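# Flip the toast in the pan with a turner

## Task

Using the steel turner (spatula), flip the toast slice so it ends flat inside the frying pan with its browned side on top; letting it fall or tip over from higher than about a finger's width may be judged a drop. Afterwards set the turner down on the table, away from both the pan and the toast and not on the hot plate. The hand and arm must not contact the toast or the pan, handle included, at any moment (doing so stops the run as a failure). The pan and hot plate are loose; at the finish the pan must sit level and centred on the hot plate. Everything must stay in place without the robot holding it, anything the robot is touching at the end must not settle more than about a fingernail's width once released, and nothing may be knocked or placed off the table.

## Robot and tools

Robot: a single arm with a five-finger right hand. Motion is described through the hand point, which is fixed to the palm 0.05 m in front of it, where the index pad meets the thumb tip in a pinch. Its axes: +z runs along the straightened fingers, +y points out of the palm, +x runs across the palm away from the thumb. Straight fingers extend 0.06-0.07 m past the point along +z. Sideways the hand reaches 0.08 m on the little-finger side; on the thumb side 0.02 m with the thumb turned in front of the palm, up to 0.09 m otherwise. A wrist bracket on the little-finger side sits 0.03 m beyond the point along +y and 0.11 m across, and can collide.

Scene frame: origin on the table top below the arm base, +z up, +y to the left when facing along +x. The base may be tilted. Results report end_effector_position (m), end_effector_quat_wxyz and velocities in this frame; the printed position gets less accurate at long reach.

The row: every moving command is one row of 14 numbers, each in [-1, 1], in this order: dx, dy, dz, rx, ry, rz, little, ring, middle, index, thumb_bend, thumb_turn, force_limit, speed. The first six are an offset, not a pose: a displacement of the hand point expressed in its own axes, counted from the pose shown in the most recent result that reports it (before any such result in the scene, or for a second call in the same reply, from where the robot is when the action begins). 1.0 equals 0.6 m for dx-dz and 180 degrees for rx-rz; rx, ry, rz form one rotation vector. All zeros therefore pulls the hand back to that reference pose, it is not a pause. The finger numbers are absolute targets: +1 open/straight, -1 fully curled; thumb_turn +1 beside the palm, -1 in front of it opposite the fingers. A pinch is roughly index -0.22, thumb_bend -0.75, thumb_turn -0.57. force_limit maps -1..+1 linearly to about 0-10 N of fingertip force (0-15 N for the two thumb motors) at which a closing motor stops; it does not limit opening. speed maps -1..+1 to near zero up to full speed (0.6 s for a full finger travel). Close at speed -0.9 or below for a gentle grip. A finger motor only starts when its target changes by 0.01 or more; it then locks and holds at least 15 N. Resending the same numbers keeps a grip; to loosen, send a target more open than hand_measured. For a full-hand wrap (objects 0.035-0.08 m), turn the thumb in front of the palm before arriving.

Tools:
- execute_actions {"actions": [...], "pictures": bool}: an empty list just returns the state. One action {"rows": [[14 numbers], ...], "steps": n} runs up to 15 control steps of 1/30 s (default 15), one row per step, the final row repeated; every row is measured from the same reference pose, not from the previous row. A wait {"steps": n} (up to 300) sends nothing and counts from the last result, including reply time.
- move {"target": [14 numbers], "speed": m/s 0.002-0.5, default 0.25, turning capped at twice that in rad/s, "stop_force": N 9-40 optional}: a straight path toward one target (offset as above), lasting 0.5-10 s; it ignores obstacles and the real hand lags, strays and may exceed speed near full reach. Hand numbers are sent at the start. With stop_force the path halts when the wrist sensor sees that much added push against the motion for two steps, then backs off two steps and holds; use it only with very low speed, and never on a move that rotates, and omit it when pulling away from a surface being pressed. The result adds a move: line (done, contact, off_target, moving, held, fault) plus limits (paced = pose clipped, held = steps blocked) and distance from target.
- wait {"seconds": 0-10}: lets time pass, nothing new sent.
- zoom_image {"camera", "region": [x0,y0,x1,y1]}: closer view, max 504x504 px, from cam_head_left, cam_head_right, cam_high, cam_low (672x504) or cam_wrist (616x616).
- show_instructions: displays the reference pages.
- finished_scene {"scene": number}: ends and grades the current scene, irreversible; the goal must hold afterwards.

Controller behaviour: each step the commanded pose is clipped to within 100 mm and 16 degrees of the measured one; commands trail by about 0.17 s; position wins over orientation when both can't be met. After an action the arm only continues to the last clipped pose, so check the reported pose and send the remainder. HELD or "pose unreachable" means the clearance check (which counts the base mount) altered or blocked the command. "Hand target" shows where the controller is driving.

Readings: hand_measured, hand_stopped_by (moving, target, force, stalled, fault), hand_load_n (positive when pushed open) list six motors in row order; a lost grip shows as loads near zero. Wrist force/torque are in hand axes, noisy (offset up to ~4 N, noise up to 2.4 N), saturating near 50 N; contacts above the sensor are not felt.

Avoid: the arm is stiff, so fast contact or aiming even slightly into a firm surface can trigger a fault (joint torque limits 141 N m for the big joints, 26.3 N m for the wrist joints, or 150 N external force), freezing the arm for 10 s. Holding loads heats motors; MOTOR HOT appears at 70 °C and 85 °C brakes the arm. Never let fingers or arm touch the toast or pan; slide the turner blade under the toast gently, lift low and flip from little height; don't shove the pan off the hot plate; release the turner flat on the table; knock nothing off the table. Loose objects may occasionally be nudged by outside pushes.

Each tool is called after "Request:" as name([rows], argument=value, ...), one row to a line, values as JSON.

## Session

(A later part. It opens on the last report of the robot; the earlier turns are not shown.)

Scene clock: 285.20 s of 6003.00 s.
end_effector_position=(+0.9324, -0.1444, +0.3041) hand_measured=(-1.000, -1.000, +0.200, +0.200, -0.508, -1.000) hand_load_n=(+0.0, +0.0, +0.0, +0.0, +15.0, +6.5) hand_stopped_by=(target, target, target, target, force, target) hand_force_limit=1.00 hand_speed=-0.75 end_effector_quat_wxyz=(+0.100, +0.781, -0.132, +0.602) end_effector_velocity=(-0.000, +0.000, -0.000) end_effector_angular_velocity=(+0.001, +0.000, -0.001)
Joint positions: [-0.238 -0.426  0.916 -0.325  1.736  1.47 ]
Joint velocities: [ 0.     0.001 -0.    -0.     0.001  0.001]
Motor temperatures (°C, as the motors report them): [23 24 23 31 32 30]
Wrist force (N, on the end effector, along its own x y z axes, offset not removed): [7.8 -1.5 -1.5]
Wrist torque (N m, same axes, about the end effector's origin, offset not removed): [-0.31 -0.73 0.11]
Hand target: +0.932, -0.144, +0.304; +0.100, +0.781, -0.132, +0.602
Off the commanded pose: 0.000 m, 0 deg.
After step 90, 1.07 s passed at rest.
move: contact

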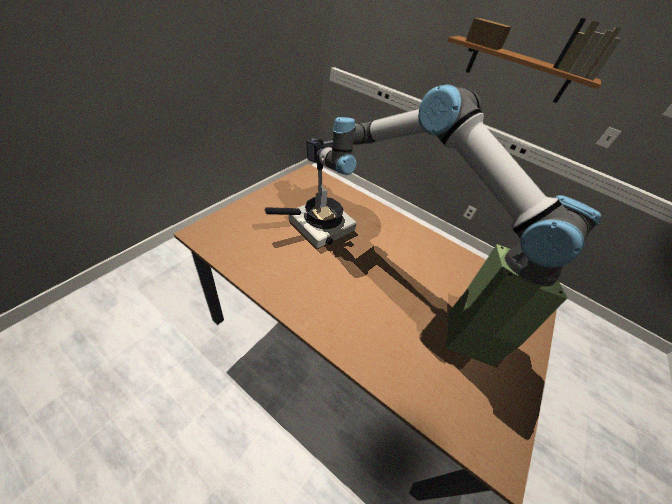

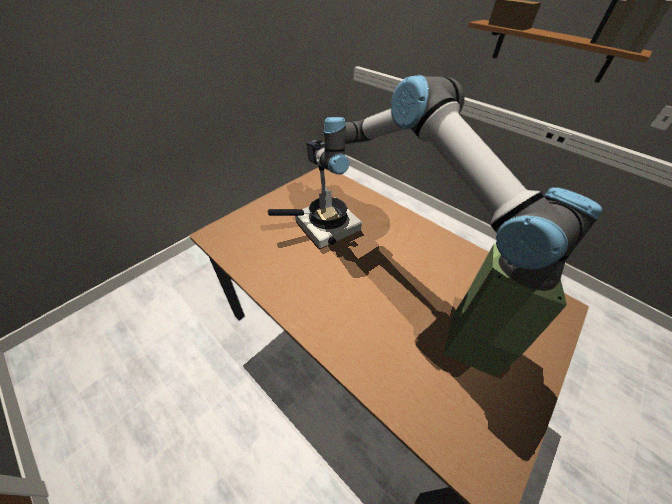

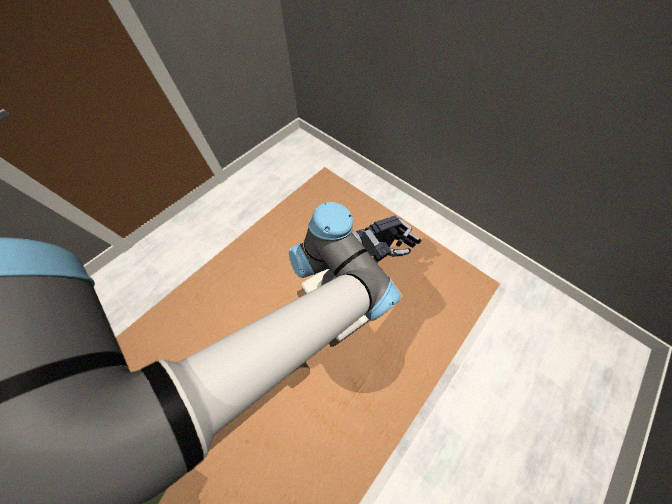

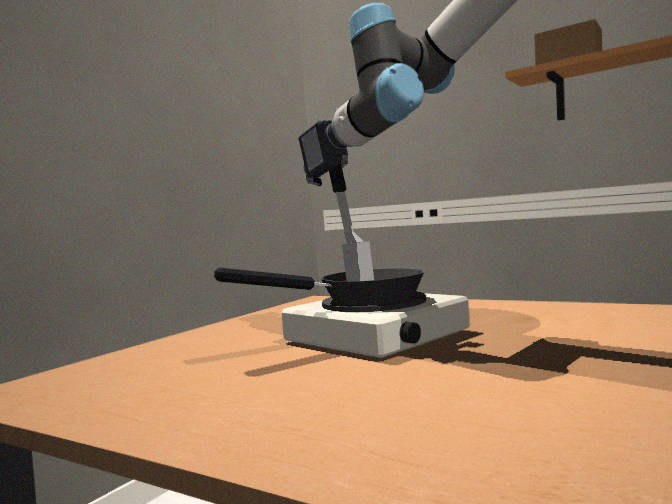

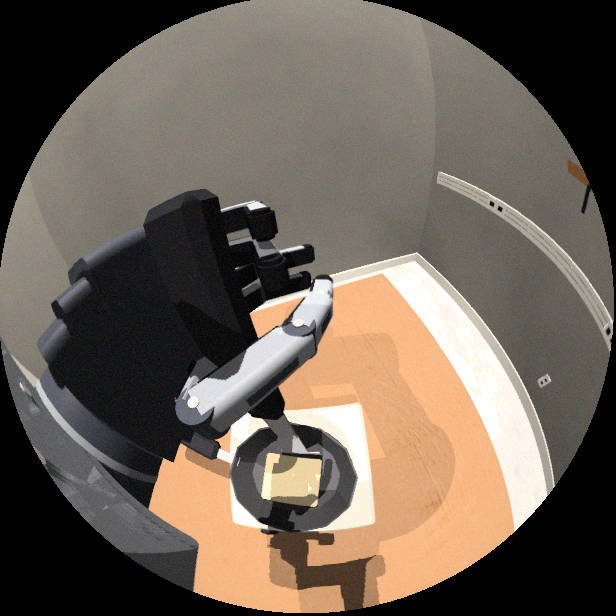

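Floor ≈0.305. Raise 2.5 mm, then pull back 35 mm.

Request:
move(target=[0.004,0,-0.0011,0,0,0,-1,-1,0.2,0.2,-0.95,-1,1,-0.75], speed=0.005)

Request:
move(target=[-0.0151,0,-0.0563,0,0,0,-1,-1,0.2,0.2,-0.95,-1,1,-0.75], speed=0.008)

Request:
zoom_image(camera="cam_low", region=[310,220,450,320])

Request:
zoom_image(camera="cam_wrist", region=[220,380,380,530])

Scene clock: 292.93 s of 6003.00 s.
end_effector_position=(+0.9323, -0.1444, +0.3064) hand_measured=(-1.000, -1.000, +0.200, +0.200, -0.508, -1.000) hand_load_n=(+0.0, +0.0, +0.0, +0.0, +15.0, +7.0) hand_stopped_by=(target, target, target, target, force, target) hand_force_limit=1.00 hand_speed=-0.75 end_effector_quat_wxyz=(+0.100, +0.781, -0.132, +0.602) end_effector_velocity=(+0.000, +0.000, +0.001) end_effector_angular_velocity=(-0.000, +0.000, +0.002)
Joint positions: [-0.238 -0.43   0.917 -0.322  1.737  1.47 ]
Joint velocities: [-0.    -0.002  0.001  0.001 -0.002 -0.001]
Motor temperatures (°C, as the motors report them): [23 24 23 31 32 30]
Wrist force (N, on the end effector, along its own x y z axes, offset not removed): [0.4 -0.2 2.8]
Wrist torque (N m, same axes, about the end effector's origin, offset not removed): [-0.16 -0.24 0.08]
Hand target: +0.932, -0.144, +0.307; +0.100, +0.781, -0.132, +0.602
Off the commanded pose: 0.000 m, 0 deg.
After step 90, 4.03 s passed at rest.
move: done

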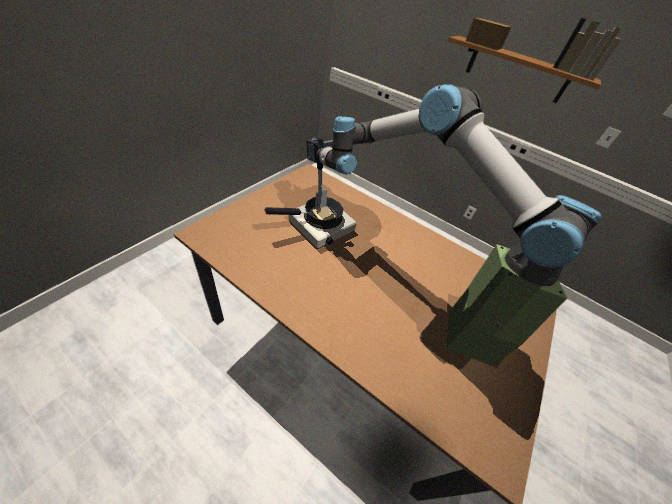

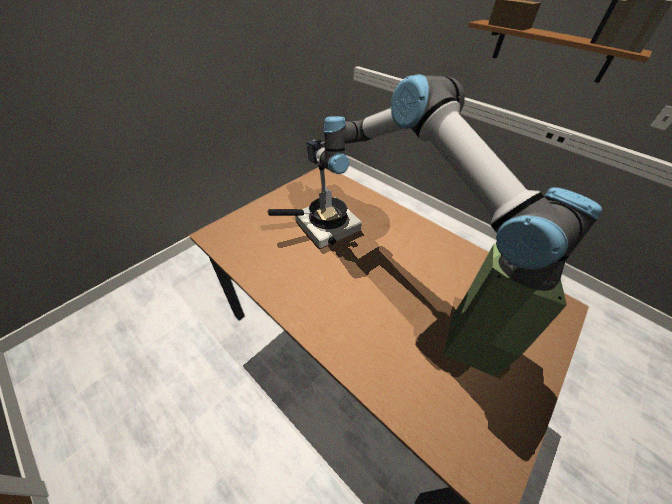

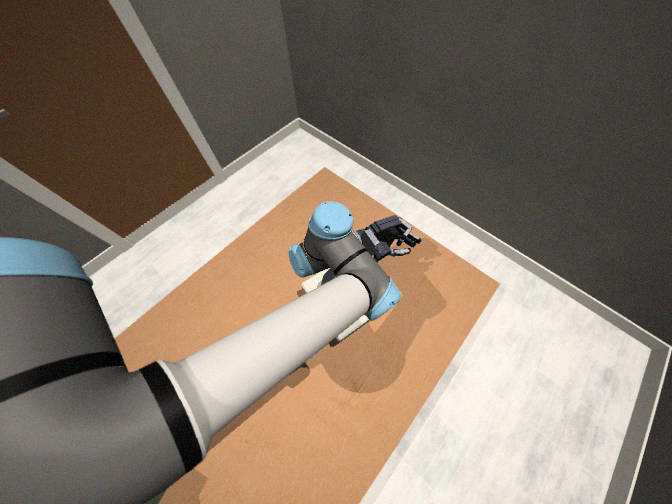

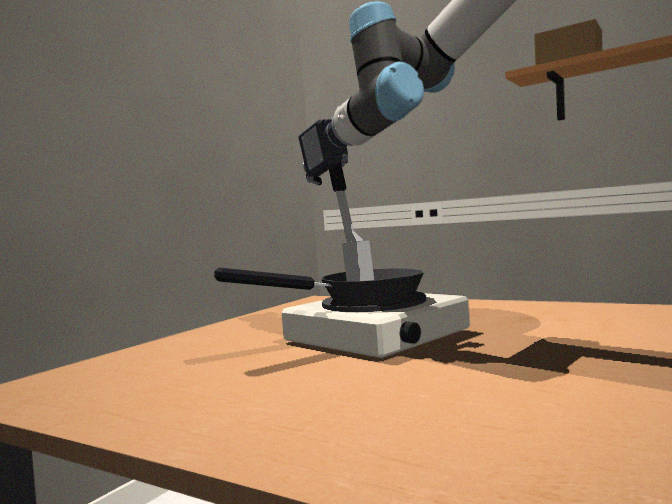

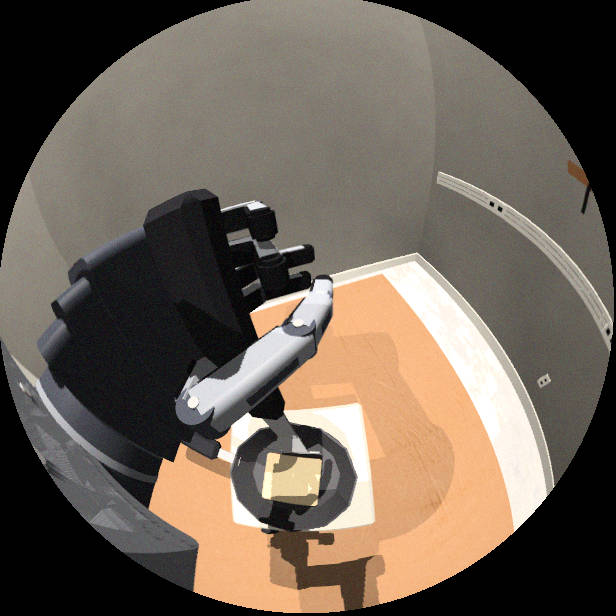

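Scene clock: 297.53 s of 6003.00 s.
end_effector_position=(+0.8995, -0.1330, +0.3063) hand_measured=(-1.000, -1.000, +0.200, +0.200, -0.508, -1.000) hand_load_n=(+0.0, +0.0, +0.0, +0.0, +15.0, +7.0) hand_stopped_by=(target, target, target, target, force, target) hand_force_limit=1.00 hand_speed=-0.75 end_effector_quat_wxyz=(+0.100, +0.781, -0.132, +0.602) end_effector_velocity=(-0.001, +0.001, +0.000) end_effector_angular_velocity=(+0.000, -0.001, +0.002)
Joint positions: [-0.231 -0.505  1.087 -0.417  1.744  1.471]
Joint velocities: [ 0.    -0.004  0.009 -0.005 -0.002 -0.   ]
Motor temperatures (°C, as the motors report them): [23 24 23 31 32 30]
Wrist force (N, on the end effector, along its own x y z axes, offset not removed): [-2.8 1.2 1.4]
Wrist torque (N m, same axes, about the end effector's origin, offset not removed): [0.04 0.48 -0.16]
Hand target: +0.899, -0.133, +0.306; +0.100, +0.781, -0.132, +0.602
Off the commanded pose: 0.000 m, 0 deg.
move: done

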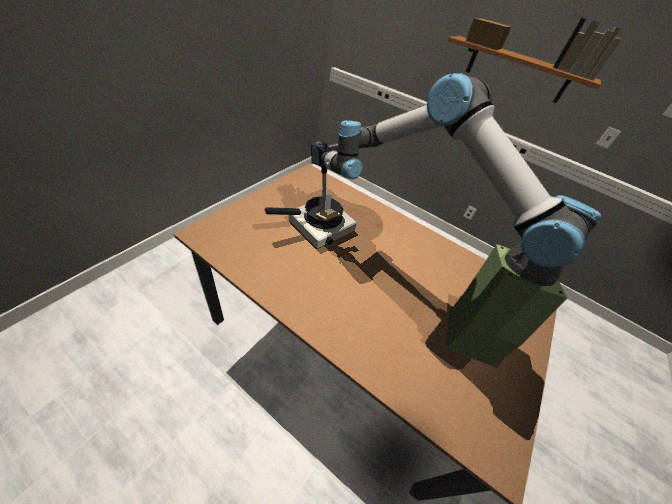

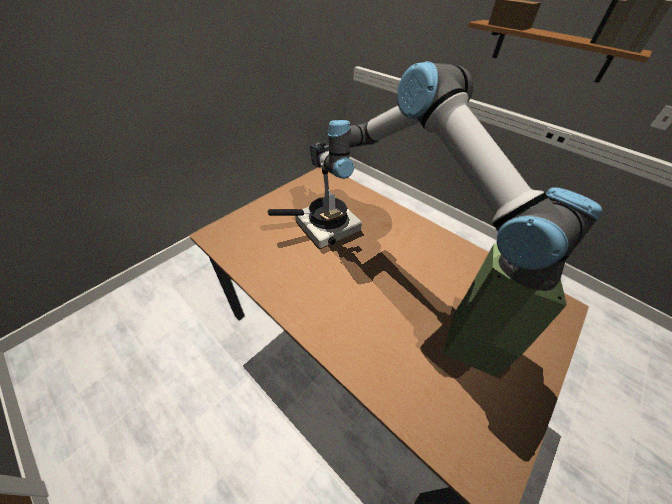

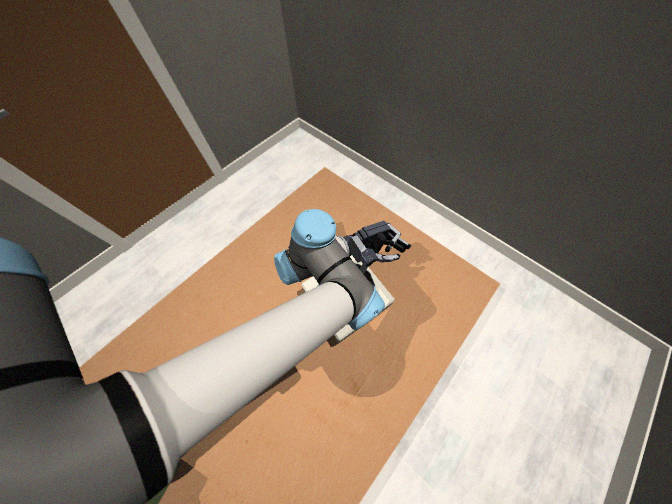

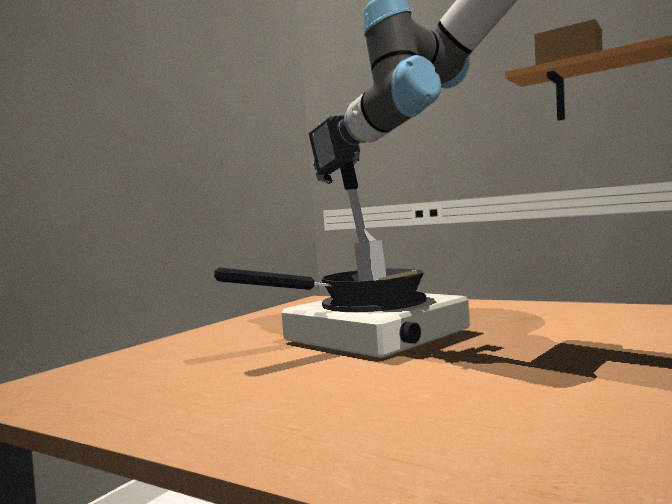

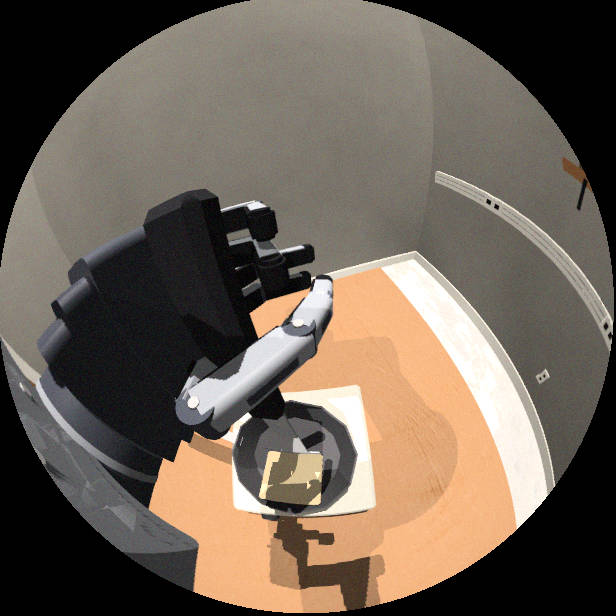

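Region (310, 220, 450, 320) of cam_low's 672x504 image, scaled by 3.600, with more detail than that image has; it fills the top 360 rows of this view, and the rest is white.

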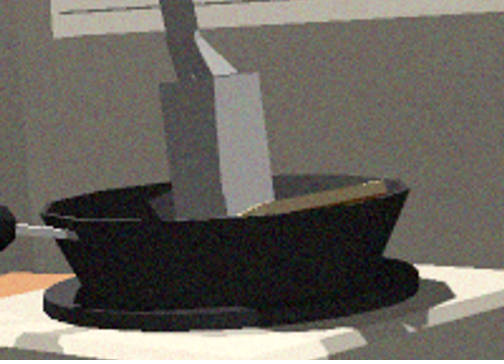

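Region (220, 380, 380, 530) of cam_wrist's 616x616 image, scaled by 3.150, with more detail than that image has; it fills the top 472 rows of this view, and the rest is white.

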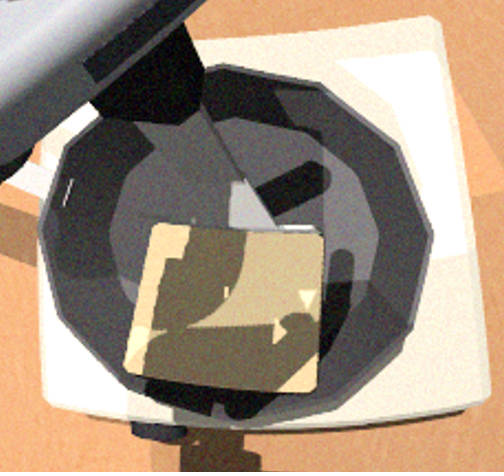

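Climbing. 24 mm more.

Request:
move(target=[-0.0104,0,-0.0386,0,0,0,-1,-1,0.2,0.2,-0.95,-1,1,-0.75], speed=0.008)

Request:
zoom_image(camera="cam_low", region=[310,220,450,320])

Request:
zoom_image(camera="cam_wrist", region=[220,380,380,530])

Scene clock: 306.23 s of 6003.00 s.
end_effector_position=(+0.8770, -0.1252, +0.3061) hand_measured=(-1.000, -1.000, +0.200, +0.200, -0.508, -1.000) hand_load_n=(+0.0, +0.0, +0.0, +0.0, +15.0, +7.0) hand_stopped_by=(target, target, target, target, force, target) hand_force_limit=1.00 hand_speed=-0.75 end_effector_quat_wxyz=(+0.100, +0.781, -0.132, +0.602) end_effector_velocity=(-0.002, +0.000, -0.000) end_effector_angular_velocity=(+0.001, -0.000, +0.000)
Joint positions: [-0.226 -0.55   1.19  -0.475  1.749  1.472]
Joint velocities: [-0.    -0.003  0.008 -0.005 -0.001  0.001]
Motor temperatures (°C, as the motors report them): [23 24 23 31 32 30]
Wrist force (N, on the end effector, along its own x y z axes, offset not removed): [-0.2 1.7 2.6]
Wrist torque (N m, same axes, about the end effector's origin, offset not removed): [0.04 0.02 0.16]
Hand target: +0.877, -0.125, +0.306; +0.100, +0.781, -0.132, +0.602
Off the commanded pose: 0.000 m, 0 deg.
After step 90, 2.50 s passed at rest.
move: done

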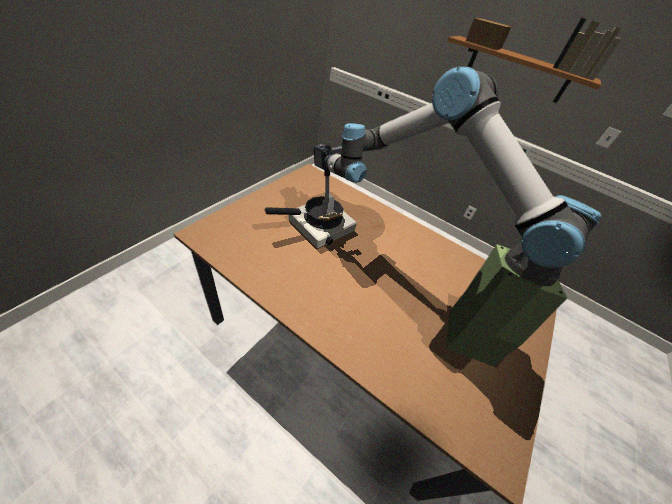

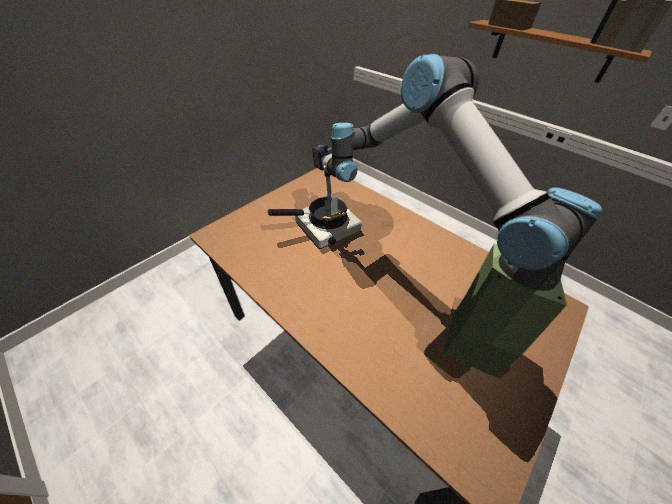

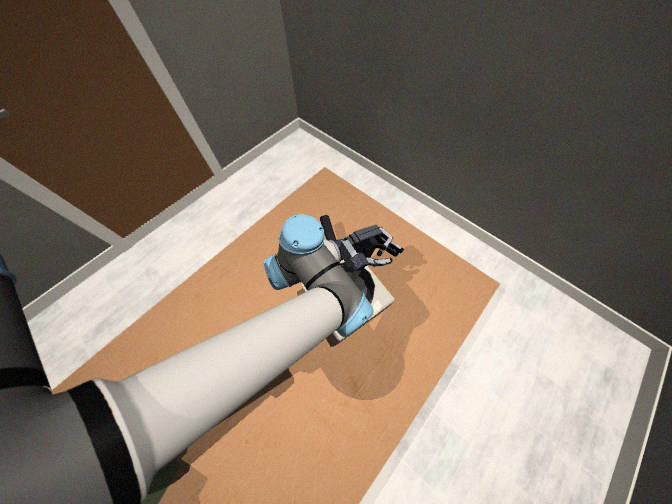

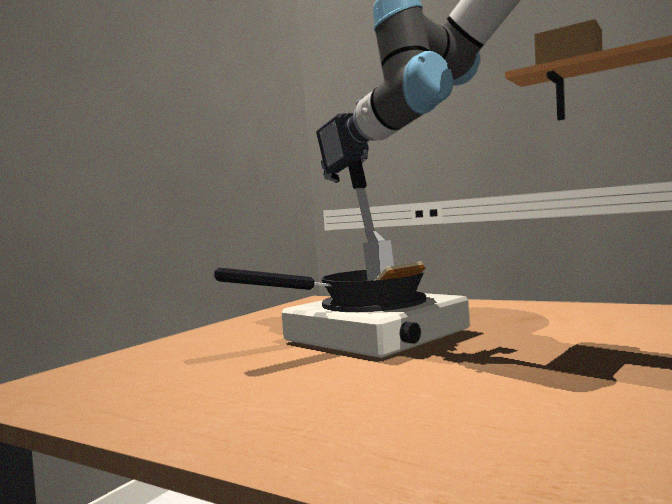

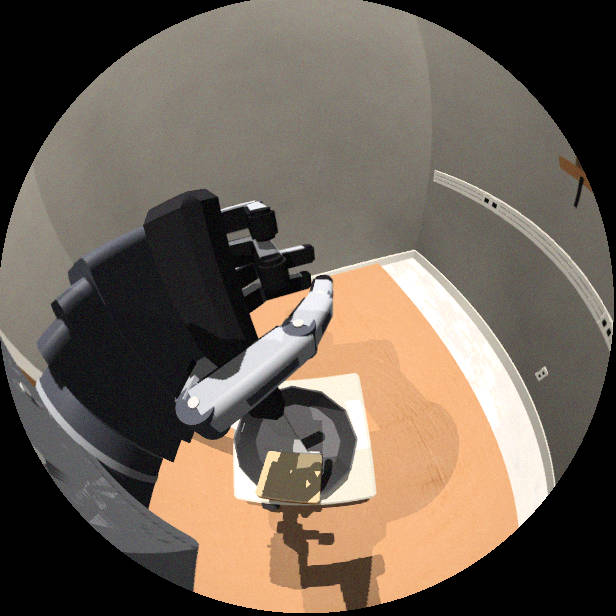

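Region (310, 220, 450, 320) of cam_low's 672x504 image, scaled by 3.600, with more detail than that image has; it fills the top 360 rows of this view, and the rest is white.

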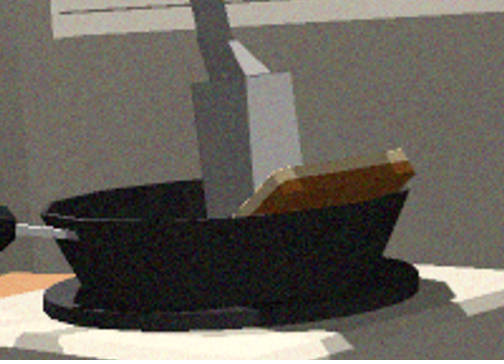

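Region (220, 380, 380, 530) of cam_wrist's 616x616 image, scaled by 3.150, with more detail than that image has; it fills the top 472 rows of this view, and the rest is white.

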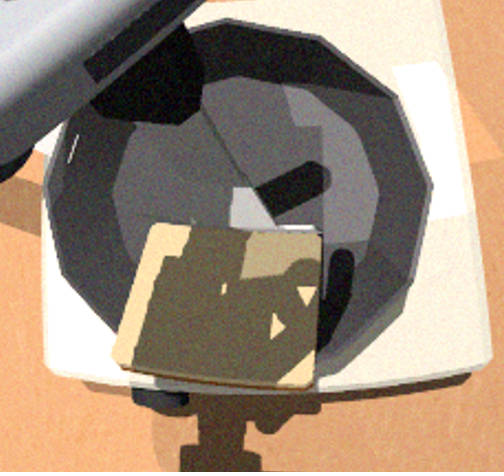

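Good overhang. Release 6 mm slowly.

Request:
move(target=[0.0026,0,0.0097,0,0,0,-1,-1,0.2,0.2,-0.95,-1,1,-0.75], speed=0.004)

Request:
zoom_image(camera="cam_low", region=[310,220,450,320])

Request:
zoom_image(camera="cam_wrist", region=[220,380,380,530])

Scene clock: 312.70 s of 6003.00 s.
end_effector_position=(+0.8826, -0.1272, +0.3061) hand_measured=(-1.000, -1.000, +0.200, +0.200, -0.508, -1.000) hand_load_n=(+0.0, +0.0, +0.0, +0.0, +15.0, +7.0) hand_stopped_by=(target, target, target, target, force, target) hand_force_limit=1.00 hand_speed=-0.75 end_effector_quat_wxyz=(+0.100, +0.781, -0.132, +0.602) end_effector_velocity=(+0.001, -0.000, +0.000) end_effector_angular_velocity=(-0.000, +0.000, +0.000)
Joint positions: [-0.227 -0.539  1.165 -0.461  1.747  1.472]
Joint velocities: [-0.     0.002 -0.004  0.002 -0.    -0.   ]
Motor temperatures (°C, as the motors report them): [23 25 23 31 32 30]
Wrist force (N, on the end effector, along its own x y z axes, offset not removed): [-3.0 0.3 2.8]
Wrist torque (N m, same axes, about the end effector's origin, offset not removed): [0.00 0.14 -0.08]
Hand target: +0.883, -0.127, +0.306; +0.100, +0.781, -0.132, +0.602
Off the commanded pose: 0.000 m, 0 deg.
After step 90, 1.70 s passed at rest.
move: done

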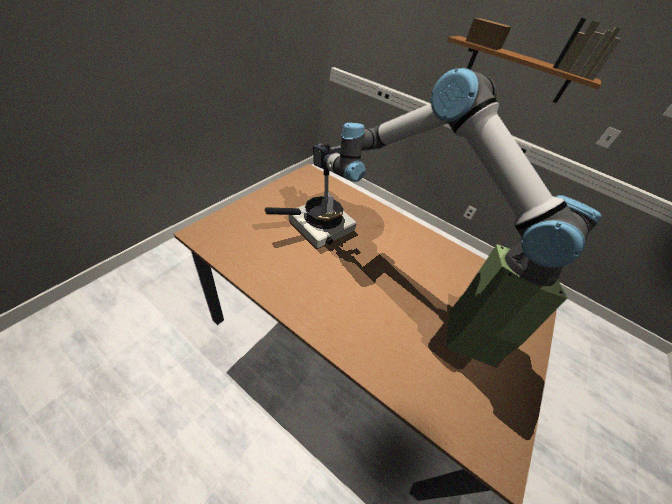

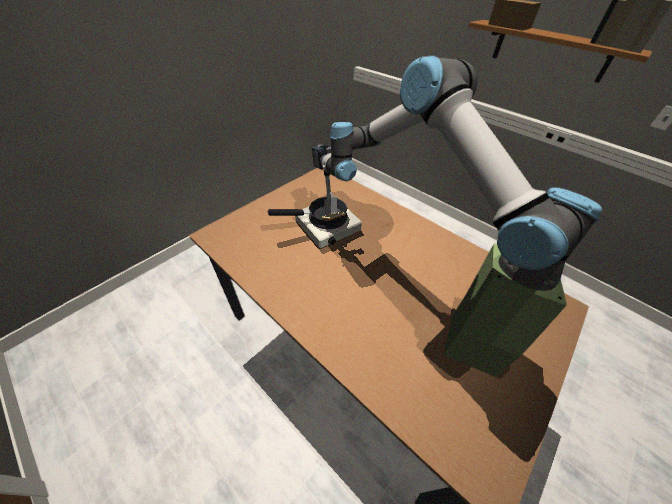

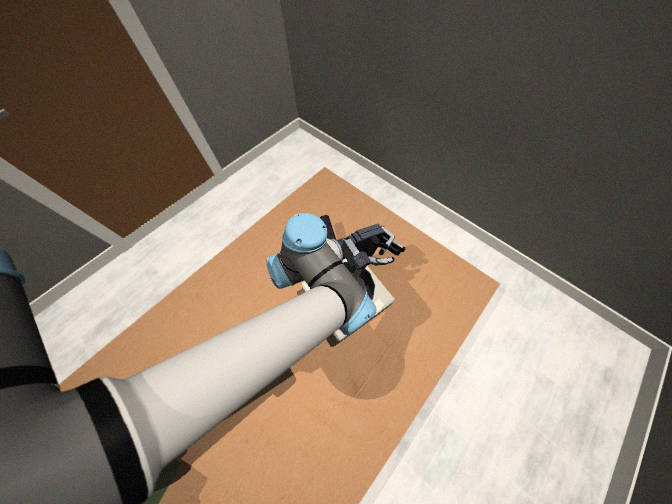

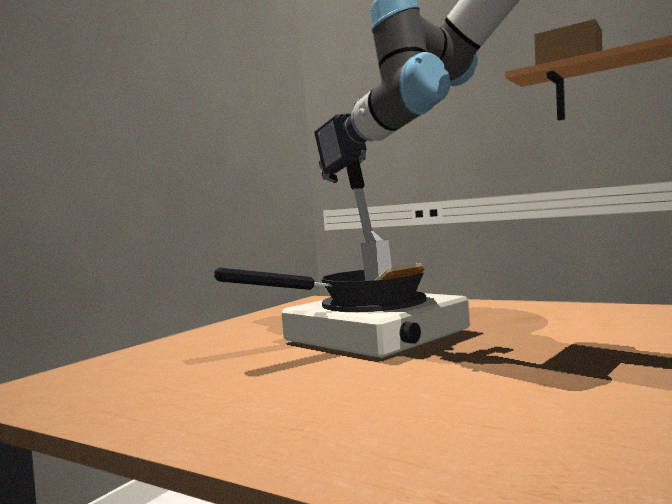

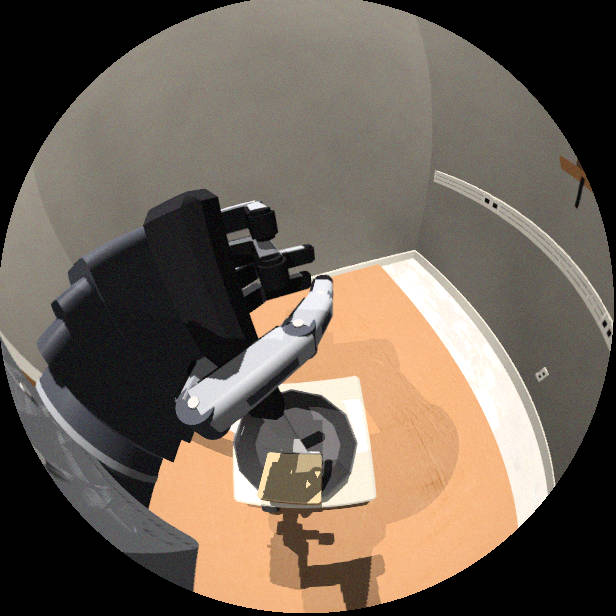

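Region (310, 220, 450, 320) of cam_low's 672x504 image, scaled by 3.600, with more detail than that image has; it fills the top 360 rows of this view, and the rest is white.

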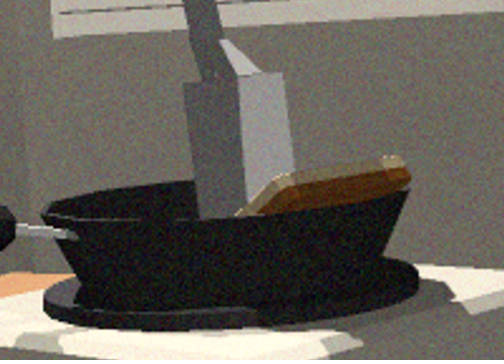

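Region (220, 380, 380, 530) of cam_wrist's 616x616 image, scaled by 3.150, with more detail than that image has; it fills the top 472 rows of this view, and the rest is white.

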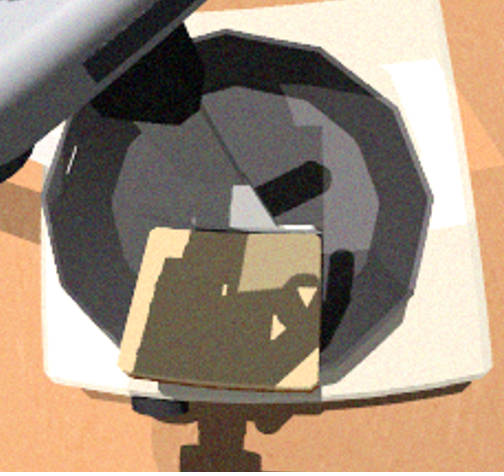

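It followed partly. Release 4 mm more, slower.

Request:
move(target=[0.0017,0,0.0064,0,0,0,-1,-1,0.2,0.2,-0.95,-1,1,-0.75], speed=0.002)

Request:
zoom_image(camera="cam_low", region=[310,220,450,320])

Request:
zoom_image(camera="cam_wrist", region=[220,380,380,530])

Scene clock: 318.70 s of 6003.00 s.
end_effector_position=(+0.8863, -0.1285, +0.3062) hand_measured=(-1.000, -1.000, +0.200, +0.200, -0.508, -1.000) hand_load_n=(+0.0, +0.0, +0.0, +0.0, +15.0, +7.0) hand_stopped_by=(target, target, target, target, force, target) hand_force_limit=1.00 hand_speed=-0.75 end_effector_quat_wxyz=(+0.100, +0.781, -0.132, +0.602) end_effector_velocity=(+0.001, +0.000, +0.000) end_effector_angular_velocity=(+0.001, -0.001, +0.000)
Joint positions: [-0.228 -0.532  1.148 -0.451  1.747  1.472]
Joint velocities: [ 0.     0.001 -0.002  0.001 -0.001  0.001]
Motor temperatures (°C, as the motors report them): [23 25 23 31 32 30]
Wrist force (N, on the end effector, along its own x y z axes, offset not removed): [-2.7 1.8 0.7]
Wrist torque (N m, same axes, about the end effector's origin, offset not removed): [0.27 0.50 -0.08]
Hand target: +0.886, -0.128, +0.306; +0.100, +0.781, -0.132, +0.602
Off the commanded pose: 0.000 m, 0 deg.
After step 90, 0.87 s passed at rest.
move: done

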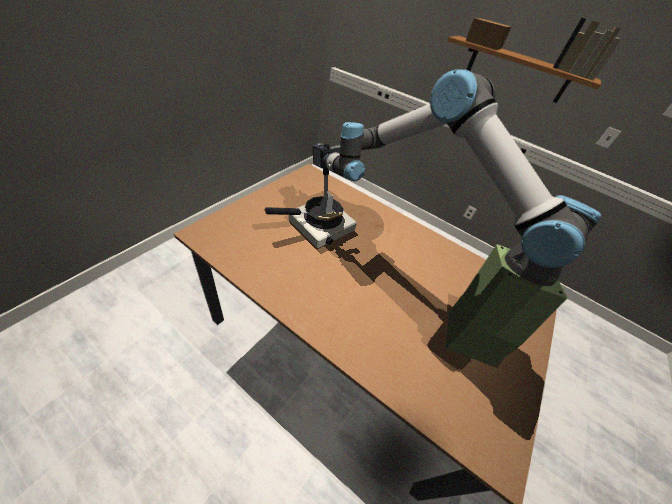

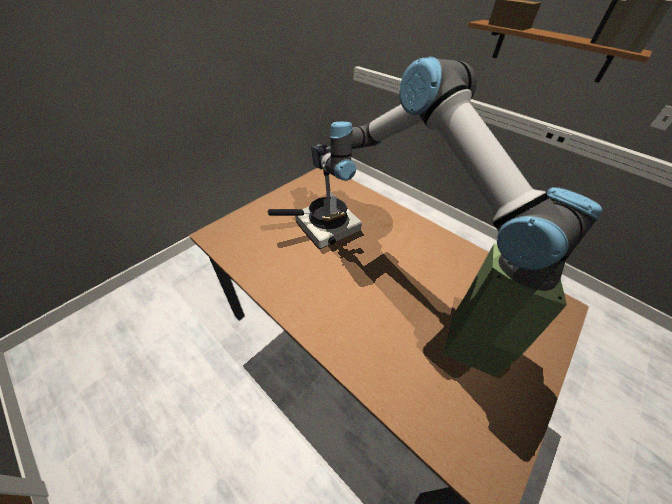

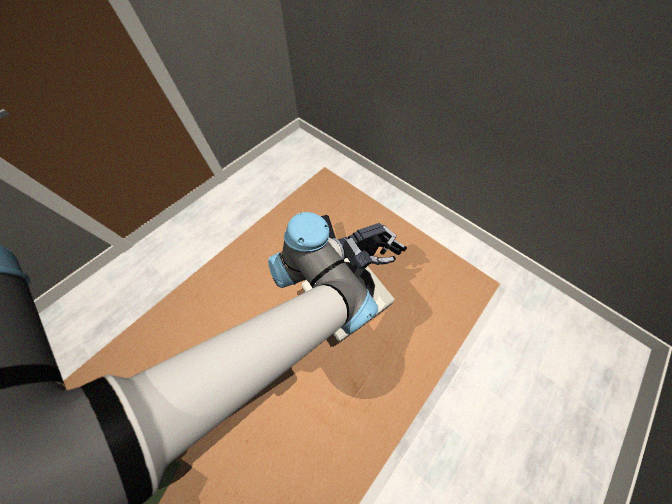

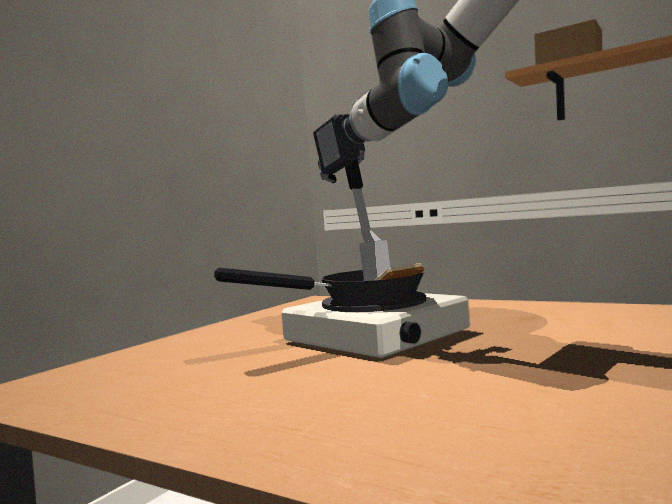

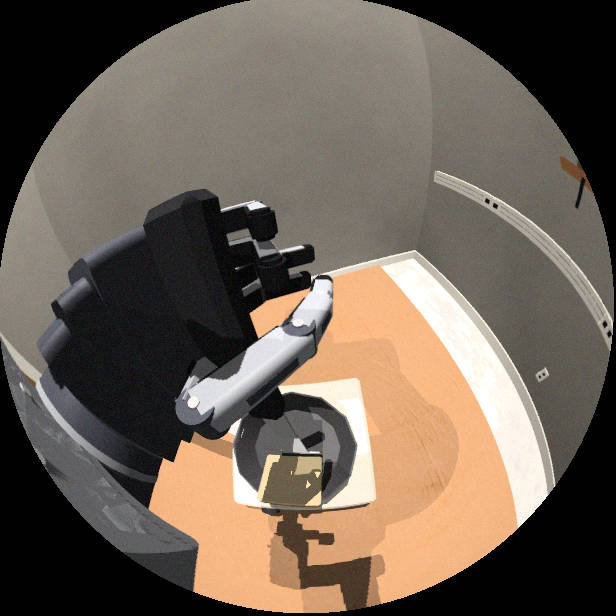

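Region (310, 220, 450, 320) of cam_low's 672x504 image, scaled by 3.600, with more detail than that image has; it fills the top 360 rows of this view, and the rest is white.

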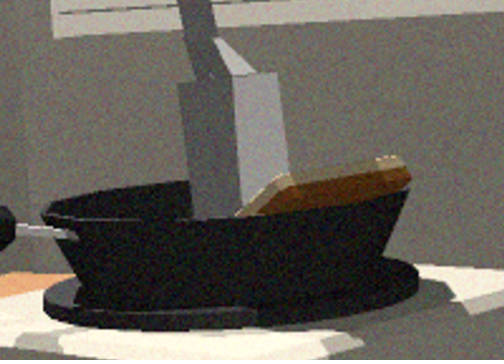

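Region (220, 380, 380, 530) of cam_wrist's 616x616 image, scaled by 3.150, with more detail than that image has; it fills the top 472 rows of this view, and the rest is white.

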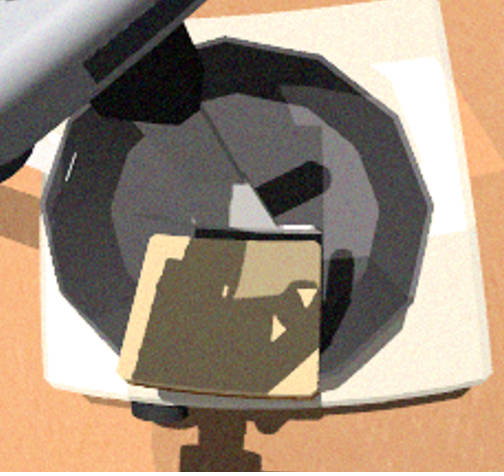

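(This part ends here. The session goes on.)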